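# Swap two shelf bins back into their color-marked spots

## Task

The two bins on the shelf are in each other's places. Move each one into the shelf slot marked with its own color, centered on that mark, open side facing outward, with all its parts still inside. Because the board overhead sits low, tilting a bin on the way in may be needed. Slide each bin fully in so it rests behind the front lip of the shelf. At the end no bin may still be tilted or held up by the gripper, and the result must hold without the robot supporting anything.

## Robot and tools

Robot: a single Doosan M1013 arm with six revolute joints and a Robotiq 2F-140 two-finger gripper. There is only one arm, so every command is one row for that arm.

Frame: all positions are in the scene frame, in metres. The origin sits on the table surface directly under the arm base, +z is up, and +y points left when facing along +x. The base may be slightly tilted relative to the table. The printed hand position can be off from the real one, more so when the arm is stretched out. end_effector_position is the point midway between the finger pads when closed; orientation is end_effector_quat_wxyz. The fingers point along the gripper's +z and open/close along its y. Closed fingertips extend about 33 mm past that point, open ones about 9 mm. While closing, the tips travel roughly 24 mm further from the arm, so keep that much clearance above any surface.

execute_actions: argument actions is a list holding zero or one item, plus optional pictures (true/false). An empty list commands nothing and returns the state with camera images. A motion item is {"rows": [...], "steps": n}: 1 to 15 rows, steps 4 to 15 (default 15), each step lasting 1/30 s; row k is used on step k and the last row repeats for any remaining steps. A wait item is {"steps": n} with n up to 300; it returns once n steps have passed since the previous result, and your reply time is included in that count. A refused call moves nothing.

Row layout: exactly 9 numbers. The first six are absolute target angles in radians for joint_1 waist, joint_2 shoulder, joint_3 elbow, joint_4 forearm roll, joint_5 wrist pitch, joint_6 wrist roll, in the same order and convention as the Joint positions line; they are destinations, not offsets. Stated ranges: waist, shoulder, forearm roll, wrist pitch and wrist roll -6.283 to 6.283; elbow -2.792 to 2.792. Real ends may differ by up to 0.010 rad. A target more than 0.010 rad past a stated end and beyond the current angle gets the call refused; a target past the true end is clipped there, and the result may print "joint sent to its limit" (possibly about an earlier action). The last three numbers, each in [-1, 1], are gripper position, force_limit and speed.

Gripper: position +1 is fully open (140 mm), the pads touch near -0.8, and -1 closes until something blocks them. force_limit maps roughly to 14 N at -1, 60 N at 0, 107 N at +1 (parts up to 40 mm wide). speed maps to about 30, 140 and 250 mm/s at -1, 0, +1. After a grasp check object_status: 0 moving, 1 blocked while opening, 2 blocked while closing (a real grip), 3 reached the request or pads met (thin items may still be held). position_measured is in nonlinear counts, 3 open to 230 closed. Stopped fingers stay put until the position number changes by 0.01 or more, or the object yields or is lost. To squeeze harder while status is 2, raise force_limit and switch position between -1 and -0.98.

Motion behaviour: joint targets are rate-limited (2.09 rad/s waist and shoulder, 3.14 elbow, 3.93 the three wrist joints), accelerate over 0.3 s and are synchronised. Each step the sent target stays within a lead of the measured angle: 0.456 rad waist/shoulder, 0.683 elbow, 0.854 wrist joints; if targets would put the hand over 70 mm from its measured spot, all are scaled back. "joint command not followed" means the clearance check (which treats mounts and posts as part of the arm) altered targets; HELD marks steps where your row was not fully sent. Each result is captured 4 steps before the action ends; those steps finish while you reply. Between calls the arm keeps heading to your last row until it stalls or a step is HELD; moving fingers keep moving.

Result lines: position and quaternion, linear (m/s) and angular (rad/s) velocity, Joint positions (rad), Joint velocities (rad/s), joint torques (with per-unit offset, scale and noise; they change at rest only from contact or load), Flange force (external force on the gripper incl. held weight, with error that grows when accelerating; "no reading" near singularities or at start). Watch for MOTOR HOT warnings.

Faults: if contact torque reaches a joint's load limit (waist 299, shoulder 299, elbow 140, three wrist joints 39.6 N m, held weight included) or any outside force reaches 144 N, the arm halts and goes compliant for 10 s and the rest of the call is dropped. Overheating sets the brakes until cool. Avoid all stops.

zoom_image: camera is one of cam_high, cam_low, cam_wrist (each 504x504); region is [x0, y0, x1, y1] in that camera's pixels, top-left origin, at most 504 by 504. It returns a finer view of the latest image. The wrist camera sits near link wrist_camera_optical (+z forward, +x image right, +y image down) but may be offset up to 51 mm and tilted or rolled up to about 29 degrees.

read_manual: optional section "licences"; returns licence text only.

finished_scene: argument scene, the current scene number. It ends the scene permanently and reports success. Replying without any tool call ends the run.

Cautions: small tugs on held parts or shoves on loose items can happen. Never knock or drop anything off the table, avoid slamming, hard hits and heavy pushing, keep the bins level with contents inside, and release every bin before finishing so nothing relies on the gripper.

Each tool is called by a JSON object that holds its "method" and its "body".

## Session

{"method": "execute_actions", "body": {"actions": []}}

Scene clock: 0.00 s of 14400.00 s.
end_effector_position=(+0.2222, -0.3595, +0.3527) position_measured=3 object_status=3 end_effector_quat_wxyz=(-0.330, +0.730, +0.590, -0.101) end_effector_velocity=(+0.000, -0.000, +0.000) end_effector_angular_velocity=(+0.001, -0.001, -0.000)
Joint positions: [-0.958  0.155  1.738 -0.23   1.918 -0.725]
Joint velocities: [ 0.     0.    -0.001  0.001  0.    -0.   ]
Joint torques (N m, as the joint torque sensors report them, + toward a larger angle): no reading
Flange force (N, the push that the arm receives, along the gripper's own x y z axes): no reading

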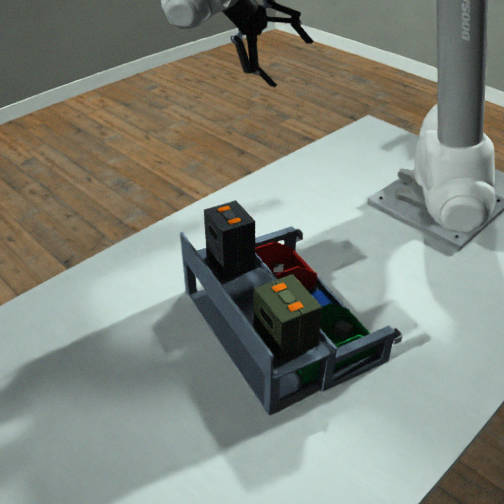

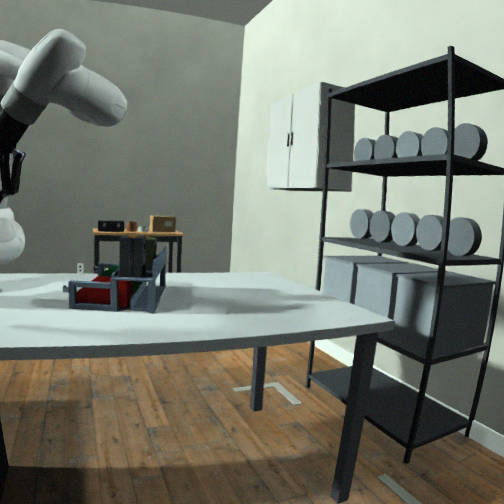

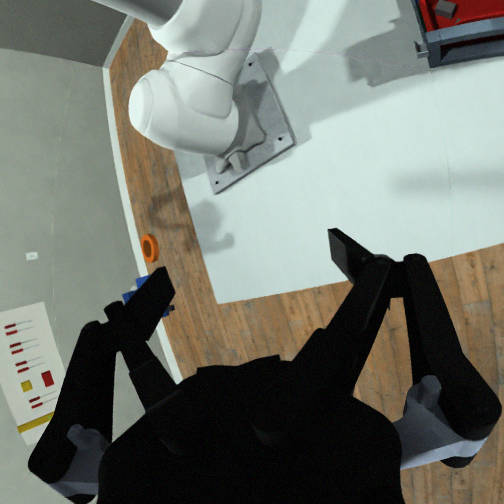

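{"method": "zoom_image", "body": {"camera": "cam_high", "region": [170, 190, 420, 420]}}

{"method": "zoom_image", "body": {"camera": "cam_low", "region": [50, 220, 190, 330]}}

{"method": "execute_actions", "body": {"actions": [{"rows":[[-0.1,0.0,1.6,0,1.54,0,1,0,0]]}]}}

{"method": "execute_actions", "body": {"actions": [{"steps":40}], "pictures": true}}

Region (170, 190, 420, 420) of cam_high's 504x504 image, scaled by 2.016, with more detail than that image has; it fills the top 464 rows of this view, and the rest is white.

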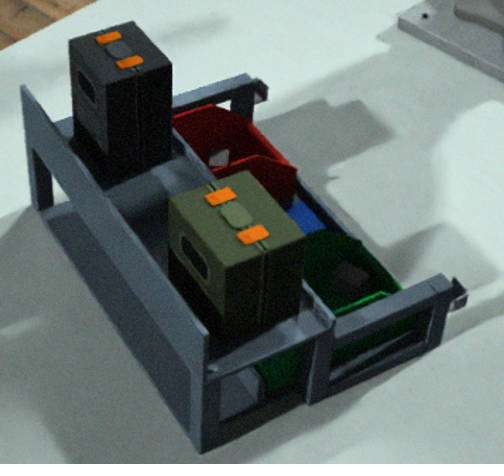

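Region (50, 220, 190, 330) of cam_low's 504x504 image, scaled by 3.600, with more detail than that image has; it fills the top 396 rows of this view, and the rest is white.

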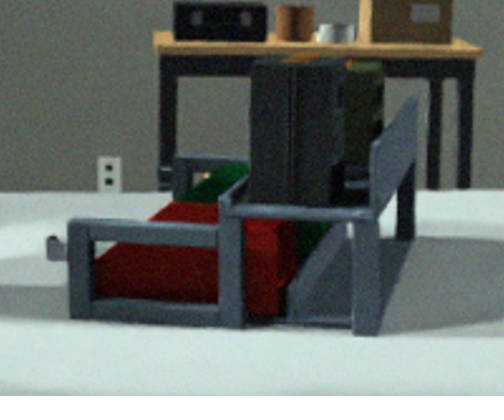

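Scene clock: 0.67 s of 14400.00 s.
end_effector_position=(+0.3551, -0.3176, +0.3715) position_measured=3 object_status=3 end_effector_quat_wxyz=(-0.174, +0.783, +0.587, -0.109) end_effector_velocity=(+0.427, +0.241, +0.085) end_effector_angular_velocity=(-0.605, -0.628, +0.046)
Joint positions: [-0.738  0.091  1.681 -0.135  1.762 -0.426]
Joint velocities: [ 0.797 -0.179 -0.157  0.261 -0.429  0.827]
Joint torques (N m, as the joint torque sensors report them, + toward a larger angle): [ -1.36 -45.9  -34.44   2.91   1.89  -0.23]
Flange force (N, the push that the arm receives, along the gripper's own x y z axes): [1.0 1.1 -4.7]
Steps of this call (steps 1 to 9: nothing new was sent; steps 10 to 20: the first 11 steps of this action). Readings (joint positions | what the end effector reports):
10: [-0.958 0.155 1.738 -0.230 1.918 -0.724] | position_measured=3 object_status=3
11: [-0.955 0.155 1.738 -0.228 1.915 -0.719] | position_measured=3 object_status=3
13: [-0.925 0.145 1.728 -0.213 1.890 -0.671] | position_measured=3 object_status=3
17: [-0.819 0.111 1.699 -0.164 1.810 -0.518] | position_measured=3 object_status=3
20: the state above

Scene clock: 2.00 s of 14400.00 s.
end_effector_position=(+0.5599, -0.0048, +0.4408) position_measured=3 object_status=3 end_effector_quat_wxyz=(+0.002, +0.732, +0.681, -0.000) end_effector_velocity=(-0.000, +0.000, -0.000) end_effector_angular_velocity=(+0.000, +0.000, -0.001)
Joint positions: [-0.1  -0.    1.6  -0.    1.54 -0.  ]
Joint velocities: [-0.    -0.     0.001  0.    -0.     0.001]
Joint torques (N m, as the joint torque sensors report them, + toward a larger angle): [ -1.74 -40.98 -38.96   3.96   0.54   0.11]
Flange force (N, the push that the arm receives, along the gripper's own x y z axes): [2.9 3.5 -3.8]
Kept back: nothing.
Steps of this call (steps 1 to 4: the last 4 steps of your previous action; steps 5 to 40: the robot went on to your last target). Readings (joint positions | what the end effector reports):
1: [-0.711 0.086 1.676 -0.127 1.748 -0.399] | position_measured=3 object_status=3
2: [-0.684 0.080 1.671 -0.118 1.735 -0.373] | position_measured=3 object_status=3
4: [-0.630 0.070 1.662 -0.104 1.710 -0.327] | position_measured=3 object_status=3
8: [-0.519 0.053 1.648 -0.079 1.670 -0.249] | position_measured=3 object_status=3
40: the state above

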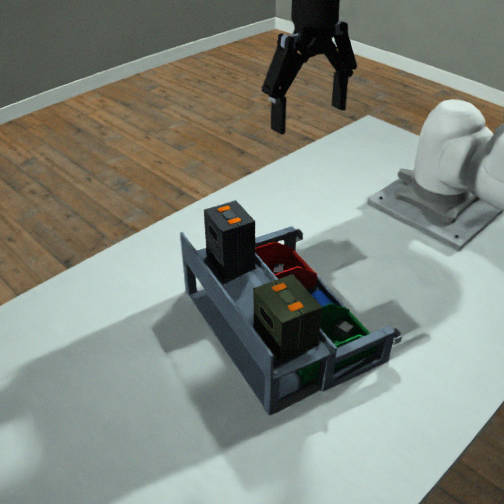

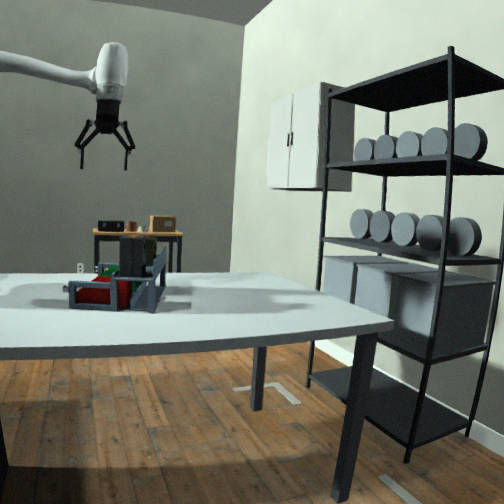

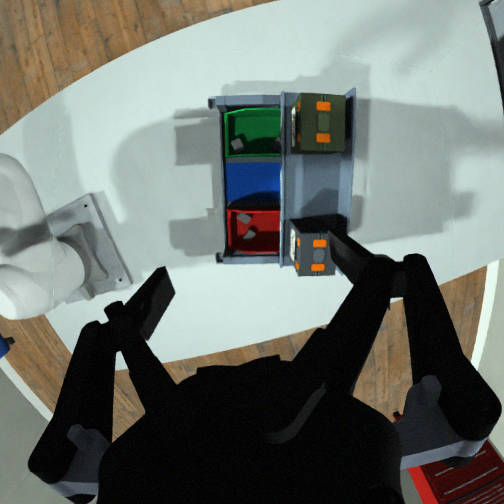

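{"method": "execute_actions", "body": {"actions": [{"rows":[[0.21,0.0,1.75,0,1.39,-1.33,1,0,0]]}]}}

{"method": "execute_actions", "body": {"actions": [{"steps":40}], "pictures": true}}

{"method": "zoom_image", "body": {"camera": "cam_wrist", "region": [100, 50, 400, 350]}}

Scene clock: 2.60 s of 14400.00 s.
end_effector_position=(+0.5496, +0.0901, +0.3943) position_measured=3 object_status=3 end_effector_quat_wxyz=(+0.002, +0.432, +0.902, -0.001) end_effector_velocity=(-0.069, +0.315, -0.156) end_effector_angular_velocity=(-0.008, +0.012, +3.364)
Joint positions: [ 0.071 -0.     1.683  0.     1.457 -0.58 ]
Joint velocities: [ 0.578  0.     0.278 -0.    -0.277 -2.786]
Joint torques (N m, as the joint torque sensors report them, + toward a larger angle): [ -1.29 -40.81 -39.44   3.68   0.76  -0.36]
Flange force (N, the push that the arm receives, along the gripper's own x y z axes): [-1.9 1.2 -3.2]
Steps of this call (steps 1 to 7: the robot went on to your last target; steps 8 to 18: the first 11 steps of this action). Readings (joint positions | what the end effector reports):
8: [-0.100 -0.000 1.600 0.000 1.540 0.000] | position_measured=3 object_status=3
9: [-0.098 -0.000 1.601 0.000 1.539 -0.006] | position_measured=3 object_status=3
11: [-0.078 -0.000 1.611 0.000 1.529 -0.062] | position_measured=3 object_status=3
15: [0.009 -0.000 1.653 0.000 1.487 -0.325] | position_measured=3 object_status=3
18: the state above

Scene clock: 3.93 s of 14400.00 s.
end_effector_position=(+0.5267, +0.1641, +0.3568) position_measured=3 object_status=3 end_effector_quat_wxyz=(+0.001, +0.002, +1.000, -0.002) end_effector_velocity=(+0.000, -0.000, +0.001) end_effector_angular_velocity=(-0.000, -0.001, -0.000)
Joint positions: [ 0.21  0.    1.75  0.    1.39 -1.33]
Joint velocities: [ 0.    -0.001 -0.001 -0.     0.     0.001]
Joint torques (N m, as the joint torque sensors report them, + toward a larger angle): [ -2.52 -37.79 -39.02   3.87   0.44  -0.26]
Flange force (N, the push that the arm receives, along the gripper's own x y z axes): [3.2 4.1 -3.3]
Kept back: nothing.
Steps of this call (steps 1 to 4: the last 4 steps of your previous action; steps 5 to 30: the robot went on to your last target; steps 31 to 40: nothing new was sent). Readings (joint positions | what the end effector reports):
1: [0.090 -0.000 1.692 0.000 1.448 -0.678] | position_measured=3 object_status=3
2: [0.109 -0.000 1.701 0.000 1.439 -0.779] | position_measured=3 object_status=3
4: [0.146 -0.000 1.719 0.000 1.421 -0.982] | position_measured=3 object_status=3
8: [0.198 -0.000 1.744 0.000 1.396 -1.266] | position_measured=3 object_status=3
40: the state above
The arm was judged still, so your last target was given up. Only a new action makes it travel on or press farther. Fingers that are still opening or closing keep moving.

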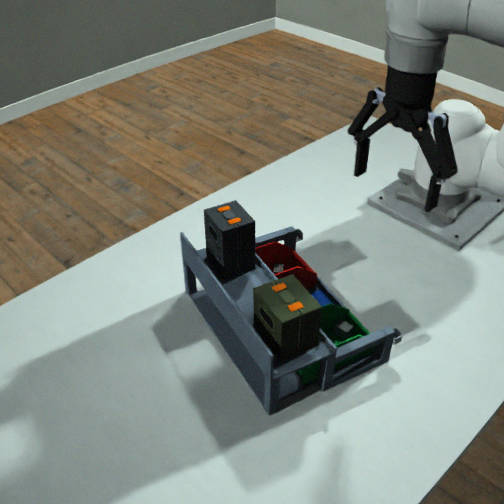

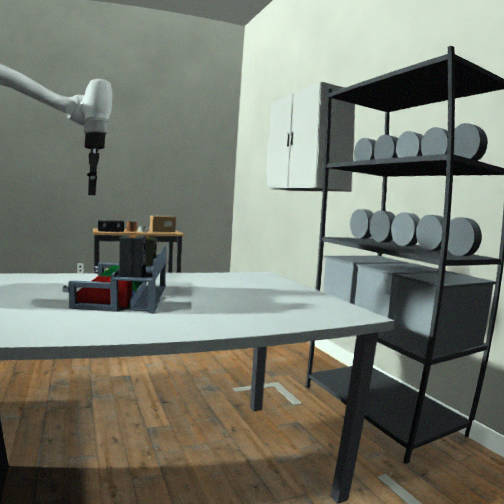

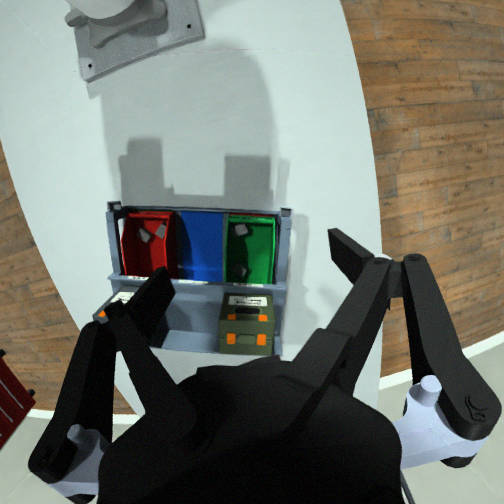

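Region (100, 50, 400, 350) of cam_wrist's 504x504 image, scaled by 1.680, with more detail than that image has.

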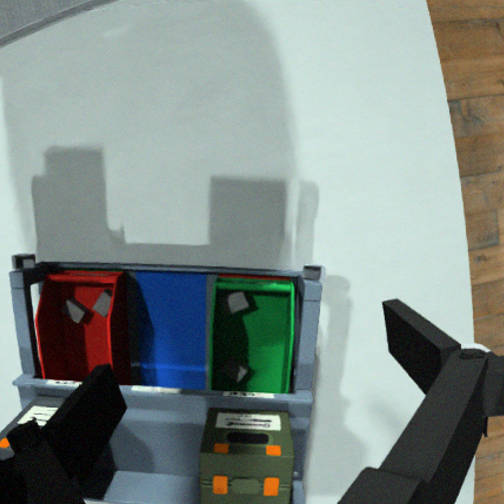

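{"method": "execute_actions", "body": {"actions": [{"rows":[[0.08,0.001,2.008,0,1.133,-1.181,1,0,0]]}]}}

{"method": "execute_actions", "body": {"actions": [{"steps":20}], "pictures": true}}

Scene clock: 4.67 s of 14400.00 s.
end_effector_position=(+0.5012, +0.0915, +0.2235) position_measured=3 object_status=3 end_effector_quat_wxyz=(+0.000, +0.136, +0.991, -0.002) end_effector_velocity=(-0.068, -0.107, -0.187) end_effector_angular_velocity=(+0.000, -0.001, -0.408)
Joint positions: [ 0.084  0.001  2.    -0.     1.142 -1.186]
Joint velocities: [-0.193  0.001  0.368 -0.    -0.369  0.215]
Joint torques (N m, as the joint torque sensors report them, + toward a larger angle): [  7.08 -56.3  -57.28   5.71  -0.07   0.14]
Flange force (N, the push that the arm receives, along the gripper's own x y z axes): [-0.1 7.5 -3.0]
Steps of this call (steps 1 to 11: nothing new was sent; steps 12 to 22: the first 11 steps of this action). Readings (joint positions | what the end effector reports):
12: [0.210 0.000 1.750 0.000 1.390 -1.330] | position_measured=3 object_status=3
13: [0.207 -0.000 1.755 0.000 1.384 -1.328] | position_measured=3 object_status=3
15: [0.185 0.000 1.800 0.000 1.340 -1.302] | position_measured=3 object_status=3
19: [0.122 0.001 1.925 0.000 1.216 -1.229] | position_measured=3 object_status=3
22: the state above

Scene clock: 5.33 s of 14400.00 s.
end_effector_position=(+0.4999, +0.0892, +0.2195) position_measured=3 object_status=3 end_effector_quat_wxyz=(+0.000, +0.141, +0.990, -0.002) end_effector_velocity=(+0.001, -0.000, +0.001) end_effector_angular_velocity=(-0.000, -0.002, +0.001)
Joint positions: [ 0.08   0.001  2.008 -0.     1.133 -1.181]
Joint velocities: [ 0.    -0.    -0.002 -0.001  0.    -0.001]
Joint torques (N m, as the joint torque sensors report them, + toward a larger angle): [ -2.75 -39.56 -35.24   3.36   0.39   0.03]
Flange force (N, the push that the arm receives, along the gripper's own x y z axes): [-4.4 7.8 -1.2]
Kept back: nothing.
Steps of this call (steps 1 to 4: the last 4 steps of your previous action; steps 5 to 15: the robot went on to your last target; steps 16 to 20: nothing new was sent). Readings (joint positions | what the end effector reports):
1: [0.080 0.001 2.007 -0.000 1.135 -1.182] | position_measured=3 object_status=3
2: [0.080 0.001 2.007 -0.000 1.133 -1.181] | position_measured=3 object_status=3
4: [0.080 0.001 2.008 -0.000 1.133 -1.181] | position_measured=3 object_status=3
8: [0.080 0.001 2.008 -0.000 1.133 -1.181] | position_measured=3 object_status=3
20: the state above
The arm was judged still, so your last target was given up. Only a new action makes it travel on or press farther. Fingers that are still opening or closing keep moving.

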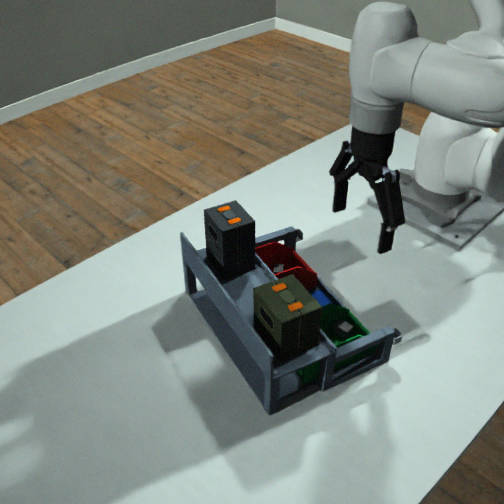

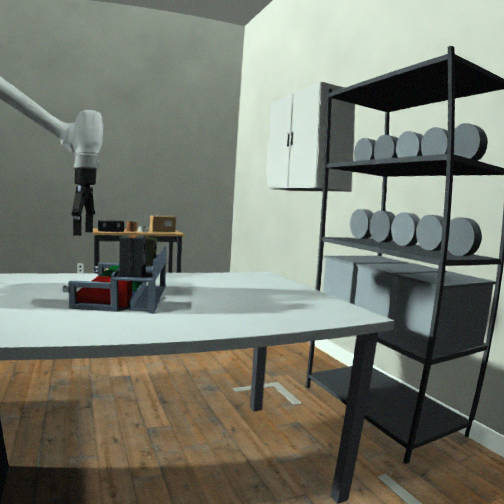

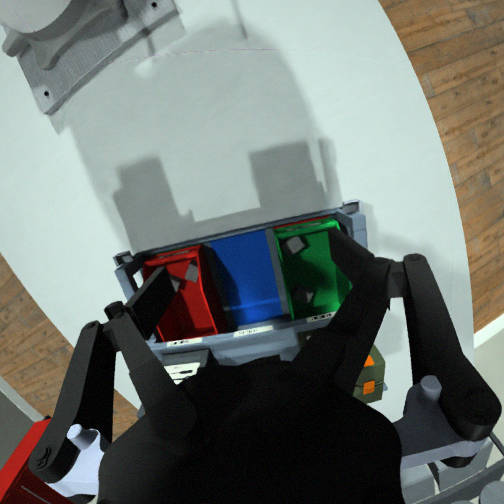

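{"method": "execute_actions", "body": {"actions": [{"rows":[[0.0665,0.1125,2.0745,0,0.9546,-1.1945,1,0,0]]}]}}

{"method": "execute_actions", "body": {"actions": [{"steps":6}], "pictures": true}}

{"method": "zoom_image", "body": {"camera": "cam_low", "region": [40, 200, 190, 330]}}

{"method": "zoom_image", "body": {"camera": "cam_high", "region": [230, 190, 430, 390]}}

Scene clock: 5.87 s of 14400.00 s.
end_effector_position=(+0.5201, +0.0840, +0.1297) position_measured=3 object_status=3 end_effector_quat_wxyz=(+0.001, +0.141, +0.990, -0.002) end_effector_velocity=(+0.001, +0.000, +0.000) end_effector_angular_velocity=(+0.001, -0.002, +0.000)
Joint positions: [ 0.067  0.113  2.074  0.     0.955 -1.194]
Joint velocities: [-0.    -0.    -0.     0.    -0.002 -0.   ]
Joint torques (N m, as the joint torque sensors report them, + toward a larger angle): [ -2.18 -49.04 -33.02   3.03   0.74   0.2 ]
Flange force (N, the push that the arm receives, along the gripper's own x y z axes): [-3.5 6.1 0.4]
Steps of this call (steps 1 to 5: nothing new was sent; steps 6 to 16: the first 11 steps of this action). Readings (joint positions | what the end effector reports):
6: [0.080 0.001 2.008 0.000 1.133 -1.181] | position_measured=3 object_status=3
7: [0.080 0.004 2.010 0.000 1.127 -1.181] | position_measured=3 object_status=3
9: [0.076 0.034 2.028 0.000 1.079 -1.184] | position_measured=3 object_status=3
13: [0.067 0.109 2.072 0.000 0.962 -1.194] | position_measured=3 object_status=3
16: the state above

Scene clock: 6.07 s of 14400.00 s.
end_effector_position=(+0.5202, +0.0840, +0.1297) position_measured=3 object_status=3 end_effector_quat_wxyz=(+0.001, +0.141, +0.990, -0.002) end_effector_velocity=(-0.000, +0.000, +0.000) end_effector_angular_velocity=(+0.000, -0.001, -0.001)
Joint positions: [ 0.067  0.113  2.074  0.     0.955 -1.194]
Joint velocities: [-0.    -0.001  0.     0.     0.     0.001]
Joint torques (N m, as the joint torque sensors report them, + toward a larger angle): [ -1.75 -43.24 -31.69   3.23   0.97   0.48]
Flange force (N, the push that the arm receives, along the gripper's own x y z axes): [0.2 2.1 -2.5]
Kept back: nothing.
Steps of this call (steps 1 to 4: the last 4 steps of your previous action; steps 5 to 6: the robot went on to your last target). Readings (joint positions | what the end effector reports):
1: [0.067 0.113 2.074 0.000 0.955 -1.194] | position_measured=3 object_status=3
2: [0.067 0.113 2.074 0.000 0.955 -1.194] | position_measured=3 object_status=3
4: [0.067 0.113 2.074 0.000 0.955 -1.194] | position_measured=3 object_status=3
6: the state above

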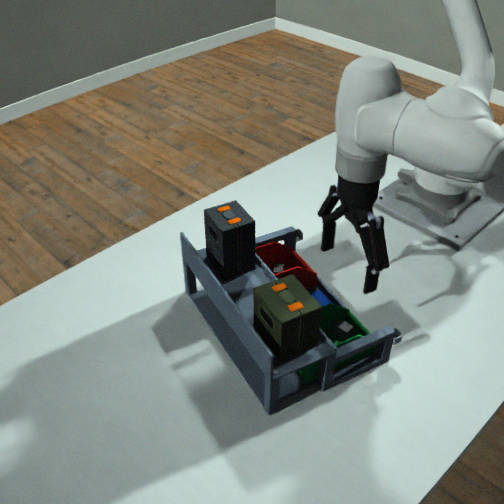

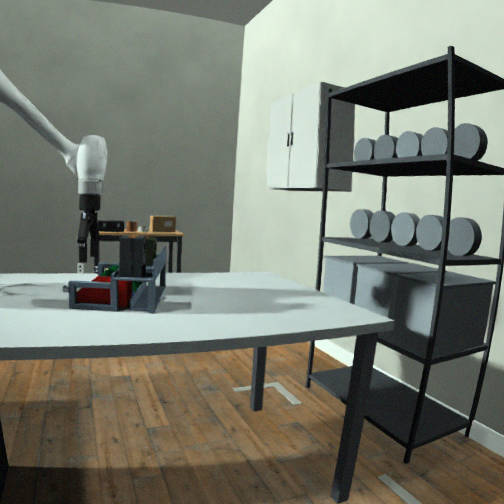

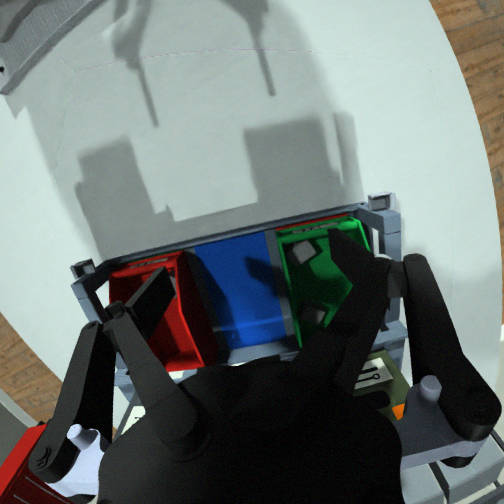

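Region (40, 200, 190, 330) of cam_low's 504x504 image, scaled by 3.360, with more detail than that image has; it fills the top 437 rows of this view, and the rest is white.

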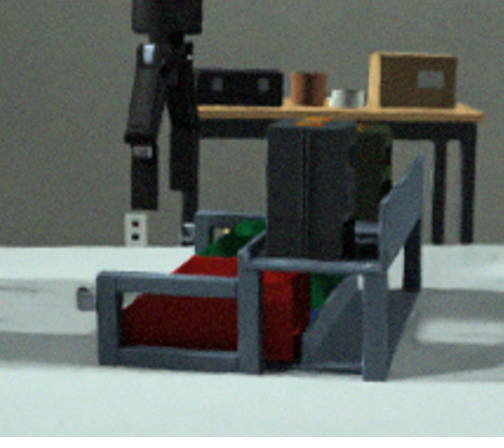

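Region (230, 190, 430, 390) of cam_high's 504x504 image, scaled by 2.520, with more detail than that image has.

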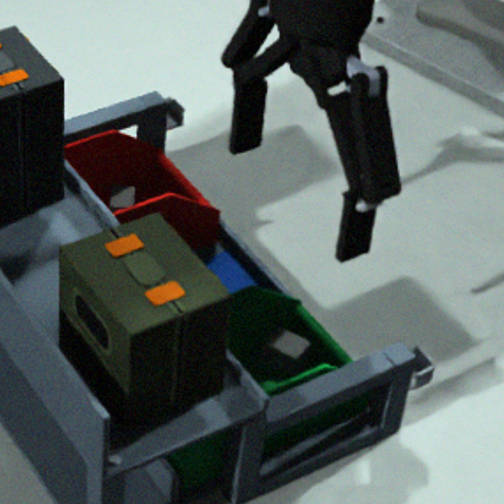

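{"method": "execute_actions", "body": {"actions": [{"rows":[[-0.193,0.1125,2.0745,0,0.9546,-1.454,1,0,0]]}]}}

{"method": "execute_actions", "body": {"actions": [{"steps":10}], "pictures": true}}

{"method": "zoom_image", "body": {"camera": "cam_wrist", "region": [120, 150, 400, 400]}}

{"method": "zoom_image", "body": {"camera": "cam_low", "region": [40, 200, 190, 330]}}

Scene clock: 6.93 s of 14400.00 s.
end_effector_position=(+0.5253, -0.0389, +0.1302) position_measured=3 object_status=3 end_effector_quat_wxyz=(+0.001, +0.141, +0.990, -0.002) end_effector_velocity=(-0.023, -0.304, +0.001) end_effector_angular_velocity=(-0.000, +0.000, -0.009)
Joint positions: [-0.167  0.112  2.075 -0.     0.955 -1.428]
Joint velocities: [-0.578 -0.     0.    -0.     0.    -0.568]
Joint torques (N m, as the joint torque sensors report them, + toward a larger angle): [ 15.22 -50.07 -30.47   3.06   0.58   0.34]
Flange force (N, the push that the arm receives, along the gripper's own x y z axes): [-0.6 -0.1 -1.9]
Steps of this call (steps 1 to 15: the robot went on to your last target; steps 16 to 26: the first 11 steps of this action). Readings (joint positions | what the end effector reports):
16: [0.066 0.113 2.075 0.000 0.955 -1.195] | position_measured=3 object_status=3
17: [0.063 0.112 2.075 0.000 0.955 -1.198] | position_measured=3 object_status=3
19: [0.033 0.112 2.075 0.000 0.955 -1.228] | position_measured=3 object_status=3
23: [-0.086 0.112 2.075 -0.000 0.955 -1.348] | position_measured=3 object_status=3
26: the state above

Scene clock: 7.27 s of 14400.00 s.
end_effector_position=(+0.5241, -0.0524, +0.1302) position_measured=3 object_status=3 end_effector_quat_wxyz=(+0.001, +0.141, +0.990, -0.002) end_effector_velocity=(-0.000, +0.000, -0.001) end_effector_angular_velocity=(+0.000, +0.001, +0.001)
Joint positions: [-0.193  0.112  2.075 -0.     0.955 -1.454]
Joint velocities: [ 0.001  0.     0.001 -0.    -0.    -0.   ]
Joint torques (N m, as the joint torque sensors report them, + toward a larger angle): [ -4.47 -44.76 -32.65   3.17   0.74   0.47]
Flange force (N, the push that the arm receives, along the gripper's own x y z axes): [-0.3 7.4 -0.6]
Kept back: nothing.
Steps of this call (steps 1 to 4: the last 4 steps of your previous action; steps 5 to 10: the robot went on to your last target). Readings (joint positions | what the end effector reports):
1: [-0.183 0.112 2.075 -0.000 0.955 -1.444] | position_measured=3 object_status=3
2: [-0.191 0.112 2.075 -0.000 0.955 -1.452] | position_measured=3 object_status=3
4: [-0.193 0.112 2.075 -0.000 0.955 -1.454] | position_measured=3 object_status=3
8: [-0.193 0.112 2.075 -0.000 0.955 -1.454] | position_measured=3 object_status=3
10: the state above

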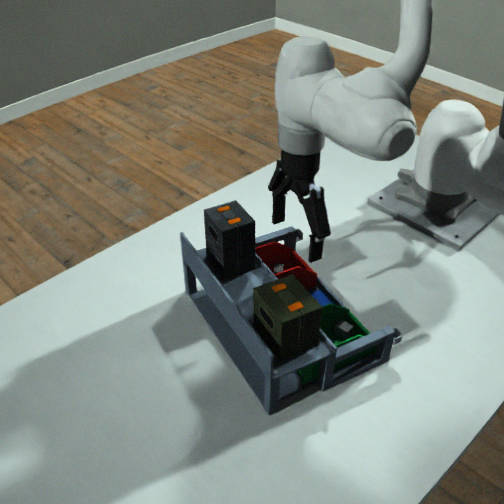

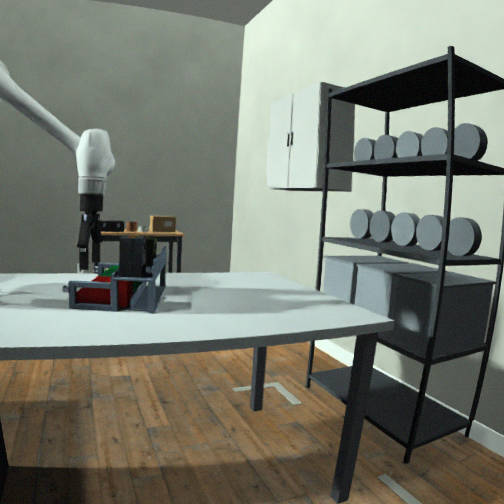

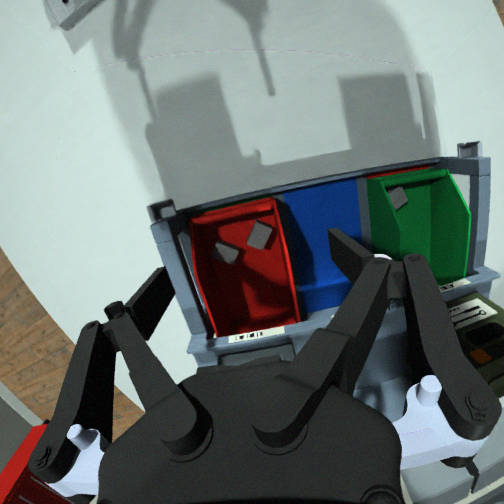

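Region (120, 150, 400, 400) of cam_wrist's 504x504 image, scaled by 1.800, with more detail than that image has; it fills the top 450 rows of this view, and the rest is white.

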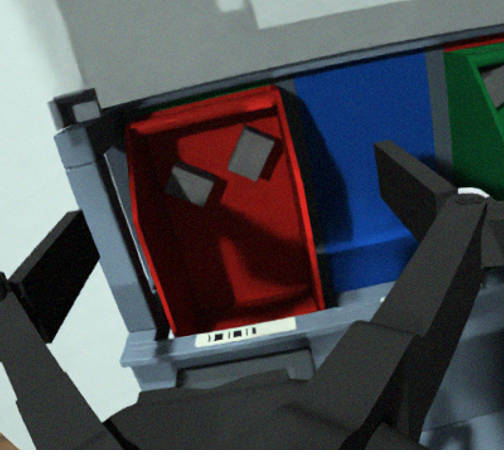

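Region (40, 200, 190, 330) of cam_low's 504x504 image, scaled by 3.360, with more detail than that image has; it fills the top 437 rows of this view, and the rest is white.

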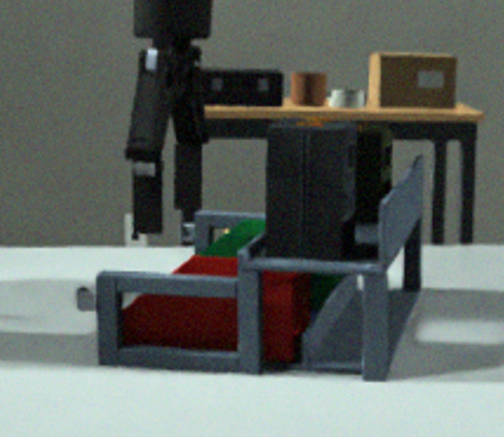

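{"method": "execute_actions", "body": {"actions": [{"rows":[[-0.2194,0.1179,2.1358,0,0.8879,0.091,-0.3,0.5,0.5]]}]}}

{"method": "execute_actions", "body": {"actions": [{"steps":25}], "pictures": true}}

{"method": "zoom_image", "body": {"camera": "cam_low", "region": [40, 230, 150, 330]}}

{"method": "zoom_image", "body": {"camera": "cam_high", "region": [230, 190, 370, 330]}}

Scene clock: 8.00 s of 14400.00 s.
end_effector_position=(+0.5104, -0.0595, +0.1094) position_measured=102 object_status=0 end_effector_quat_wxyz=(+0.001, +0.482, +0.876, -0.001) end_effector_velocity=(-0.045, -0.022, -0.064) end_effector_angular_velocity=(+0.003, -0.013, -3.841)
Joint positions: [-0.211  0.116  2.116 -0.     0.909 -0.749]
Joint velocities: [-0.058  0.012  0.132 -0.    -0.144  3.783]
Joint torques (N m, as the joint torque sensors report them, + toward a larger angle): [  1.71 -43.6  -32.68   3.14   0.17   0.16]
Flange force (N, the push that the arm receives, along the gripper's own x y z axes): [-1.5 -2.0 -4.5]
Steps of this call (steps 1 to 11: the robot went on to your last target; steps 12 to 22: the first 11 steps of this action). Readings (joint positions | what the end effector reports):
12: [-0.193 0.112 2.075 -0.000 0.955 -1.454] | position_measured=3 object_status=0
13: [-0.193 0.112 2.075 -0.000 0.954 -1.448] | position_measured=7 object_status=0
15: [-0.195 0.113 2.079 -0.000 0.950 -1.392] | position_measured=29 object_status=0
19: [-0.203 0.115 2.099 -0.000 0.928 -1.106] | position_measured=71 object_status=0
22: the state above

Scene clock: 8.83 s of 14400.00 s.
end_effector_position=(+0.5038, -0.0626, +0.1001) position_measured=167 object_status=3 end_effector_quat_wxyz=(+0.002, +0.800, +0.600, -0.001) end_effector_velocity=(+0.001, -0.000, +0.001) end_effector_angular_velocity=(+0.000, -0.001, +0.000)
Joint positions: [-0.219  0.118  2.136 -0.     0.888  0.091]
Joint velocities: [-0.    -0.    -0.002  0.     0.001 -0.   ]
Joint torques (N m, as the joint torque sensors report them, + toward a larger angle): [ -1.53 -42.49 -29.77   2.94   0.87   0.62]
Flange force (N, the push that the arm receives, along the gripper's own x y z axes): [1.6 1.5 -3.0]
Kept back: nothing.
Steps of this call (steps 1 to 4: the last 4 steps of your previous action; steps 5 to 25: the robot went on to your last target). Readings (joint positions | what the end effector reports):
1: [-0.213 0.117 2.121 -0.000 0.905 -0.622] | position_measured=113 object_status=0
2: [-0.214 0.117 2.124 -0.000 0.901 -0.496] | position_measured=123 object_status=0
4: [-0.216 0.117 2.129 -0.000 0.895 -0.268] | position_measured=144 object_status=0
8: [-0.219 0.118 2.135 -0.000 0.889 0.023] | position_measured=167 object_status=0
25: the state above

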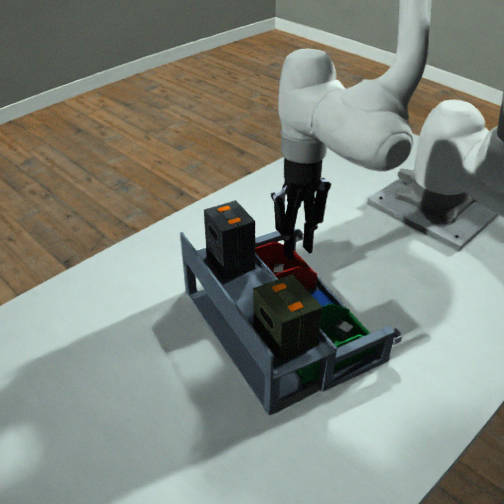

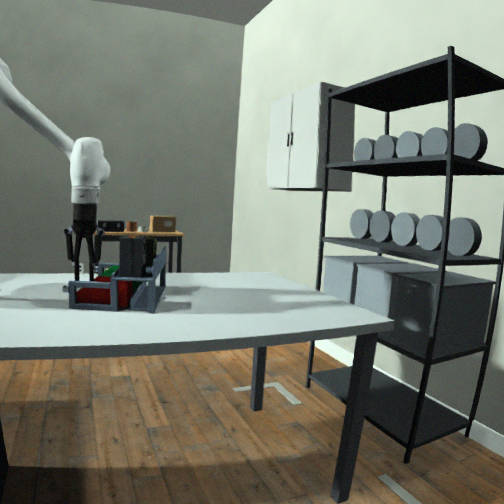

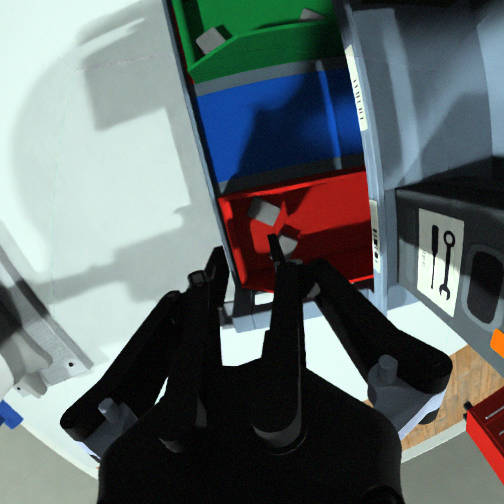

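Region (40, 230, 150, 330) of cam_low's 504x504 image, scaled by 4.582, with more detail than that image has; it fills the top 458 rows of this view, and the rest is white.

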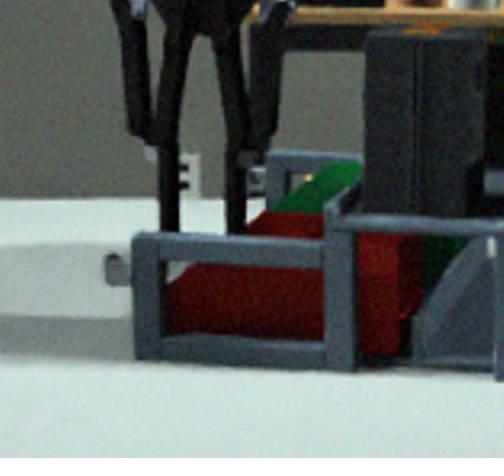

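Region (230, 190, 370, 330) of cam_high's 504x504 image, scaled by 3.600, with more detail than that image has.

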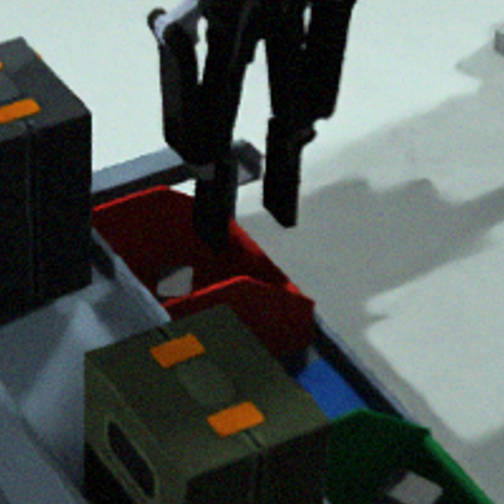

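{"method": "execute_actions", "body": {"actions": [{"rows":[[-0.2194,0.1491,2.1574,0,0.8351,0.091,-0.3,0.5,0.5]]}], "pictures": true}}

{"method": "zoom_image", "body": {"camera": "cam_wrist", "region": [160, 140, 380, 360]}}

{"method": "zoom_image", "body": {"camera": "cam_high", "region": [230, 190, 370, 330]}}

{"method": "zoom_image", "body": {"camera": "cam_low", "region": [40, 230, 150, 330]}}

Scene clock: 9.47 s of 14400.00 s.
end_effector_position=(+0.5037, -0.0627, +0.0750) position_measured=167 object_status=3 end_effector_quat_wxyz=(+0.001, +0.800, +0.600, -0.001) end_effector_velocity=(+0.001, -0.000, +0.000) end_effector_angular_velocity=(-0.001, -0.001, +0.001)
Joint positions: [-0.219  0.149  2.157  0.     0.835  0.091]
Joint velocities: [ 0.    -0.    -0.001 -0.001 -0.001 -0.001]
Joint torques (N m, as the joint torque sensors report them, + toward a larger angle): [ -3.4  -44.6  -28.66   2.39   0.17   0.07]
Flange force (N, the push that the arm receives, along the gripper's own x y z axes): [6.4 1.5 -3.3]
Steps of this call (steps 1 to 8: the robot went on to your last target; steps 9 to 19: the first 11 steps of this action). Readings (joint positions | what the end effector reports):
9: [-0.219 0.118 2.136 -0.000 0.888 0.091] | position_measured=167 object_status=3
10: [-0.219 0.121 2.138 0.000 0.881 0.091] | position_measured=167 object_status=3
12: [-0.219 0.143 2.154 0.000 0.845 0.091] | position_measured=167 object_status=3
16: [-0.219 0.149 2.158 0.000 0.835 0.091] | position_measured=167 object_status=3
19: the state above

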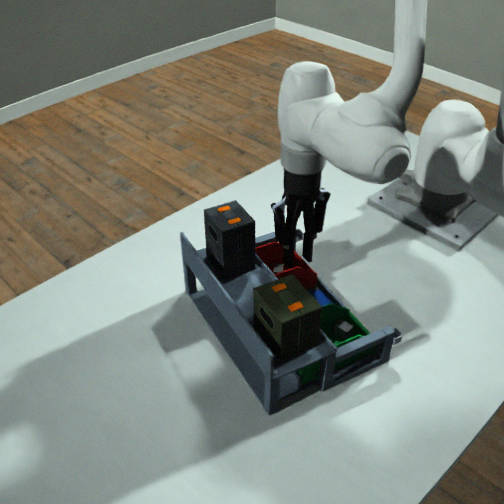

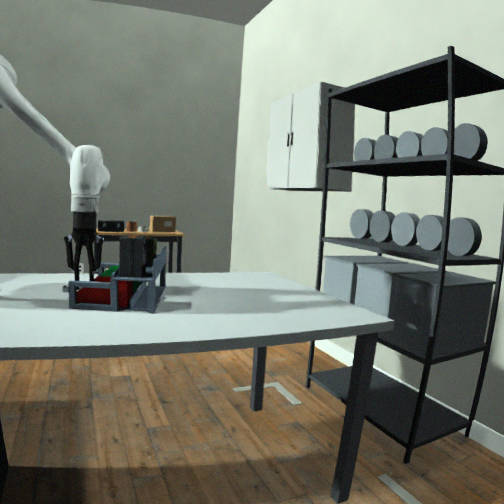

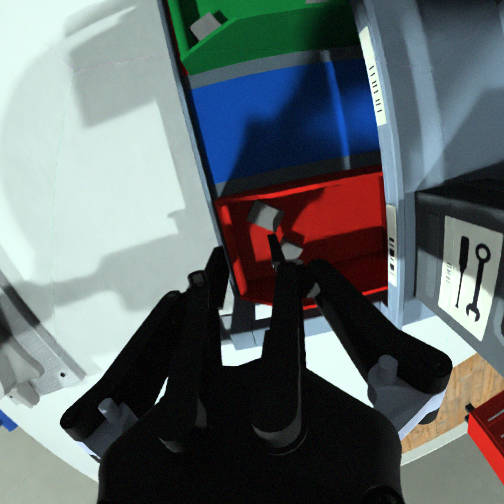

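Region (160, 140, 380, 360) of cam_wrist's 504x504 image, scaled by 2.291, with more detail than that image has.

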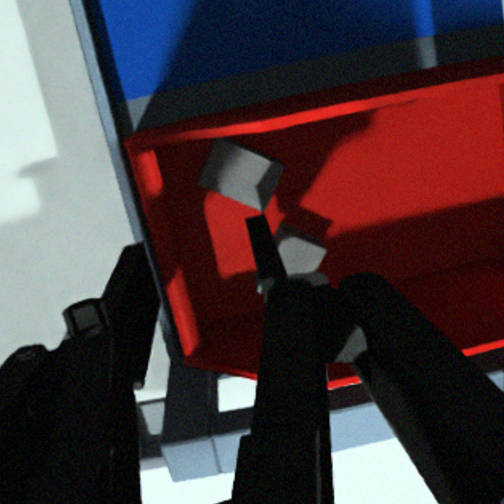

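Region (230, 190, 370, 330) of cam_high's 504x504 image, scaled by 3.600, with more detail than that image has.

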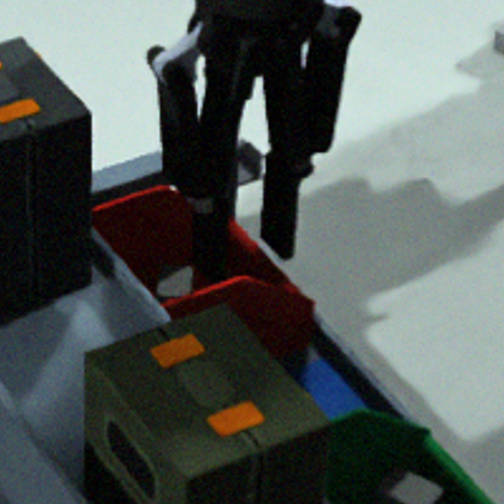

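Region (40, 230, 150, 330) of cam_low's 504x504 image, scaled by 4.582, with more detail than that image has; it fills the top 458 rows of this view, and the rest is white.

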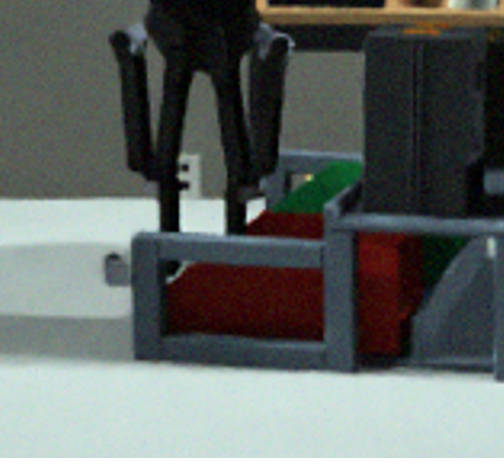

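{"method": "execute_actions", "body": {"actions": [{"rows":[[-0.225,0.129,2.180,0,0.833,0.084,-0.5,0.5,0]],"steps":10}]}}

{"method": "execute_actions", "body": {"actions": [{"rows":[[-0.225,0.1529,2.1946,0,0.7941,0.084,-0.5,0.5,0]]}], "pictures": true}}

{"method": "zoom_image", "body": {"camera": "cam_wrist", "region": [160, 140, 380, 360]}}

{"method": "zoom_image", "body": {"camera": "cam_high", "region": [250, 220, 350, 320]}}

{"method": "zoom_image", "body": {"camera": "cam_low", "region": [60, 260, 120, 320]}}

Scene clock: 9.97 s of 14400.00 s.
end_effector_position=(+0.4904, -0.0629, +0.0760) position_measured=192 object_status=0 end_effector_quat_wxyz=(+0.002, +0.799, +0.601, -0.001) end_effector_velocity=(-0.000, -0.001, -0.000) end_effector_angular_velocity=(-0.001, -0.000, +0.003)
Joint positions: [-0.225  0.129  2.18  -0.     0.833  0.084]
Joint velocities: [-0.002  0.     0.    -0.001 -0.001 -0.004]
Joint torques (N m, as the joint torque sensors report them, + toward a larger angle): [ -1.94 -41.07 -28.46   3.03   0.74   0.31]
Flange force (N, the push that the arm receives, along the gripper's own x y z axes): [3.5 1.0 -2.5]
Steps of this call (steps 1 to 4: the last 4 steps of your previous action; steps 5 to 9: the robot went on to your last target; steps 10 to 15: the first 6 steps of this action). Readings (joint positions | what the end effector reports):
10: [-0.219 0.149 2.157 0.000 0.835 0.091] | position_measured=167 object_status=0
11: [-0.220 0.145 2.161 0.000 0.835 0.091] | position_measured=170 object_status=0
13: [-0.224 0.130 2.178 -0.000 0.833 0.085] | position_measured=185 object_status=0
15: the state above

Scene clock: 10.47 s of 14400.00 s.
end_effector_position=(+0.4902, -0.0629, +0.0581) position_measured=192 object_status=3 end_effector_quat_wxyz=(+0.002, +0.799, +0.601, -0.001) end_effector_velocity=(+0.001, -0.000, +0.000) end_effector_angular_velocity=(+0.000, -0.000, -0.000)
Joint positions: [-0.225  0.153  2.195 -0.     0.794  0.084]
Joint velocities: [ 0.     0.    -0.001  0.     0.     0.   ]
Joint torques (N m, as the joint torque sensors report them, + toward a larger angle): [ -1.28 -42.65 -27.22   2.58   0.54   0.49]
Flange force (N, the push that the arm receives, along the gripper's own x y z axes): [1.3 0.3 -4.2]
Steps of this call (steps 1 to 4: the last 4 steps of your previous action; steps 5 to 15: the first 11 steps of this action). Readings (joint positions | what the end effector reports):
5: [-0.225 0.129 2.180 -0.000 0.833 0.084] | position_measured=192 object_status=0
6: [-0.225 0.132 2.182 -0.000 0.827 0.084] | position_measured=192 object_status=0
8: [-0.225 0.150 2.194 -0.000 0.798 0.084] | position_measured=192 object_status=3
12: [-0.225 0.153 2.195 -0.000 0.794 0.084] | position_measured=192 object_status=3
15: the state above

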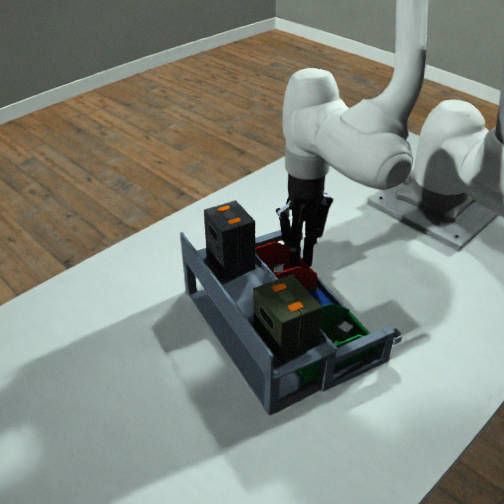

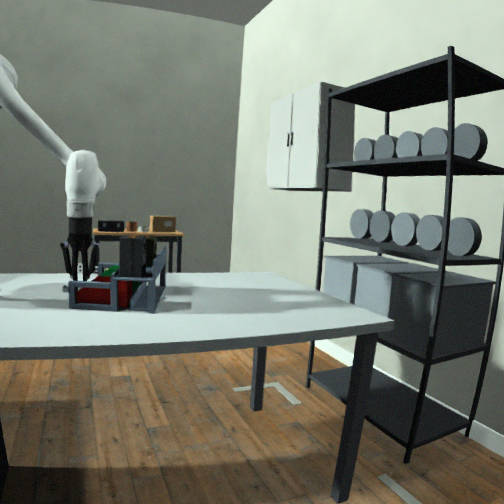

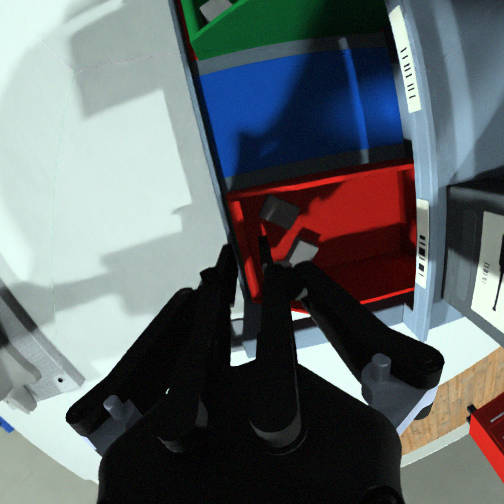

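Region (160, 140, 380, 360) of cam_wrist's 504x504 image, scaled by 2.291, with more detail than that image has.

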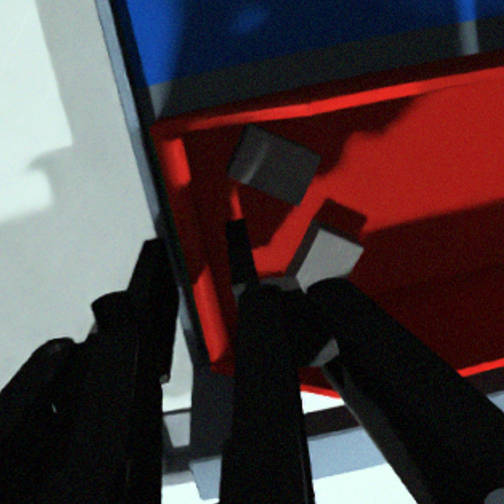

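Region (250, 220, 350, 320) of cam_high's 504x504 image, scaled by 5.040, with more detail than that image has.

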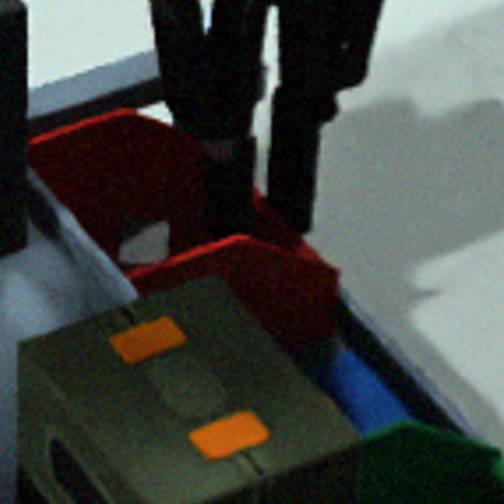

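Region (60, 260, 120, 320) of cam_low's 504x504 image, scaled by 8.400, with more detail than that image has.

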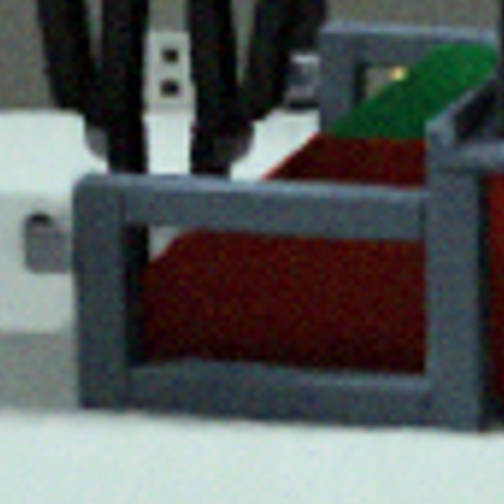

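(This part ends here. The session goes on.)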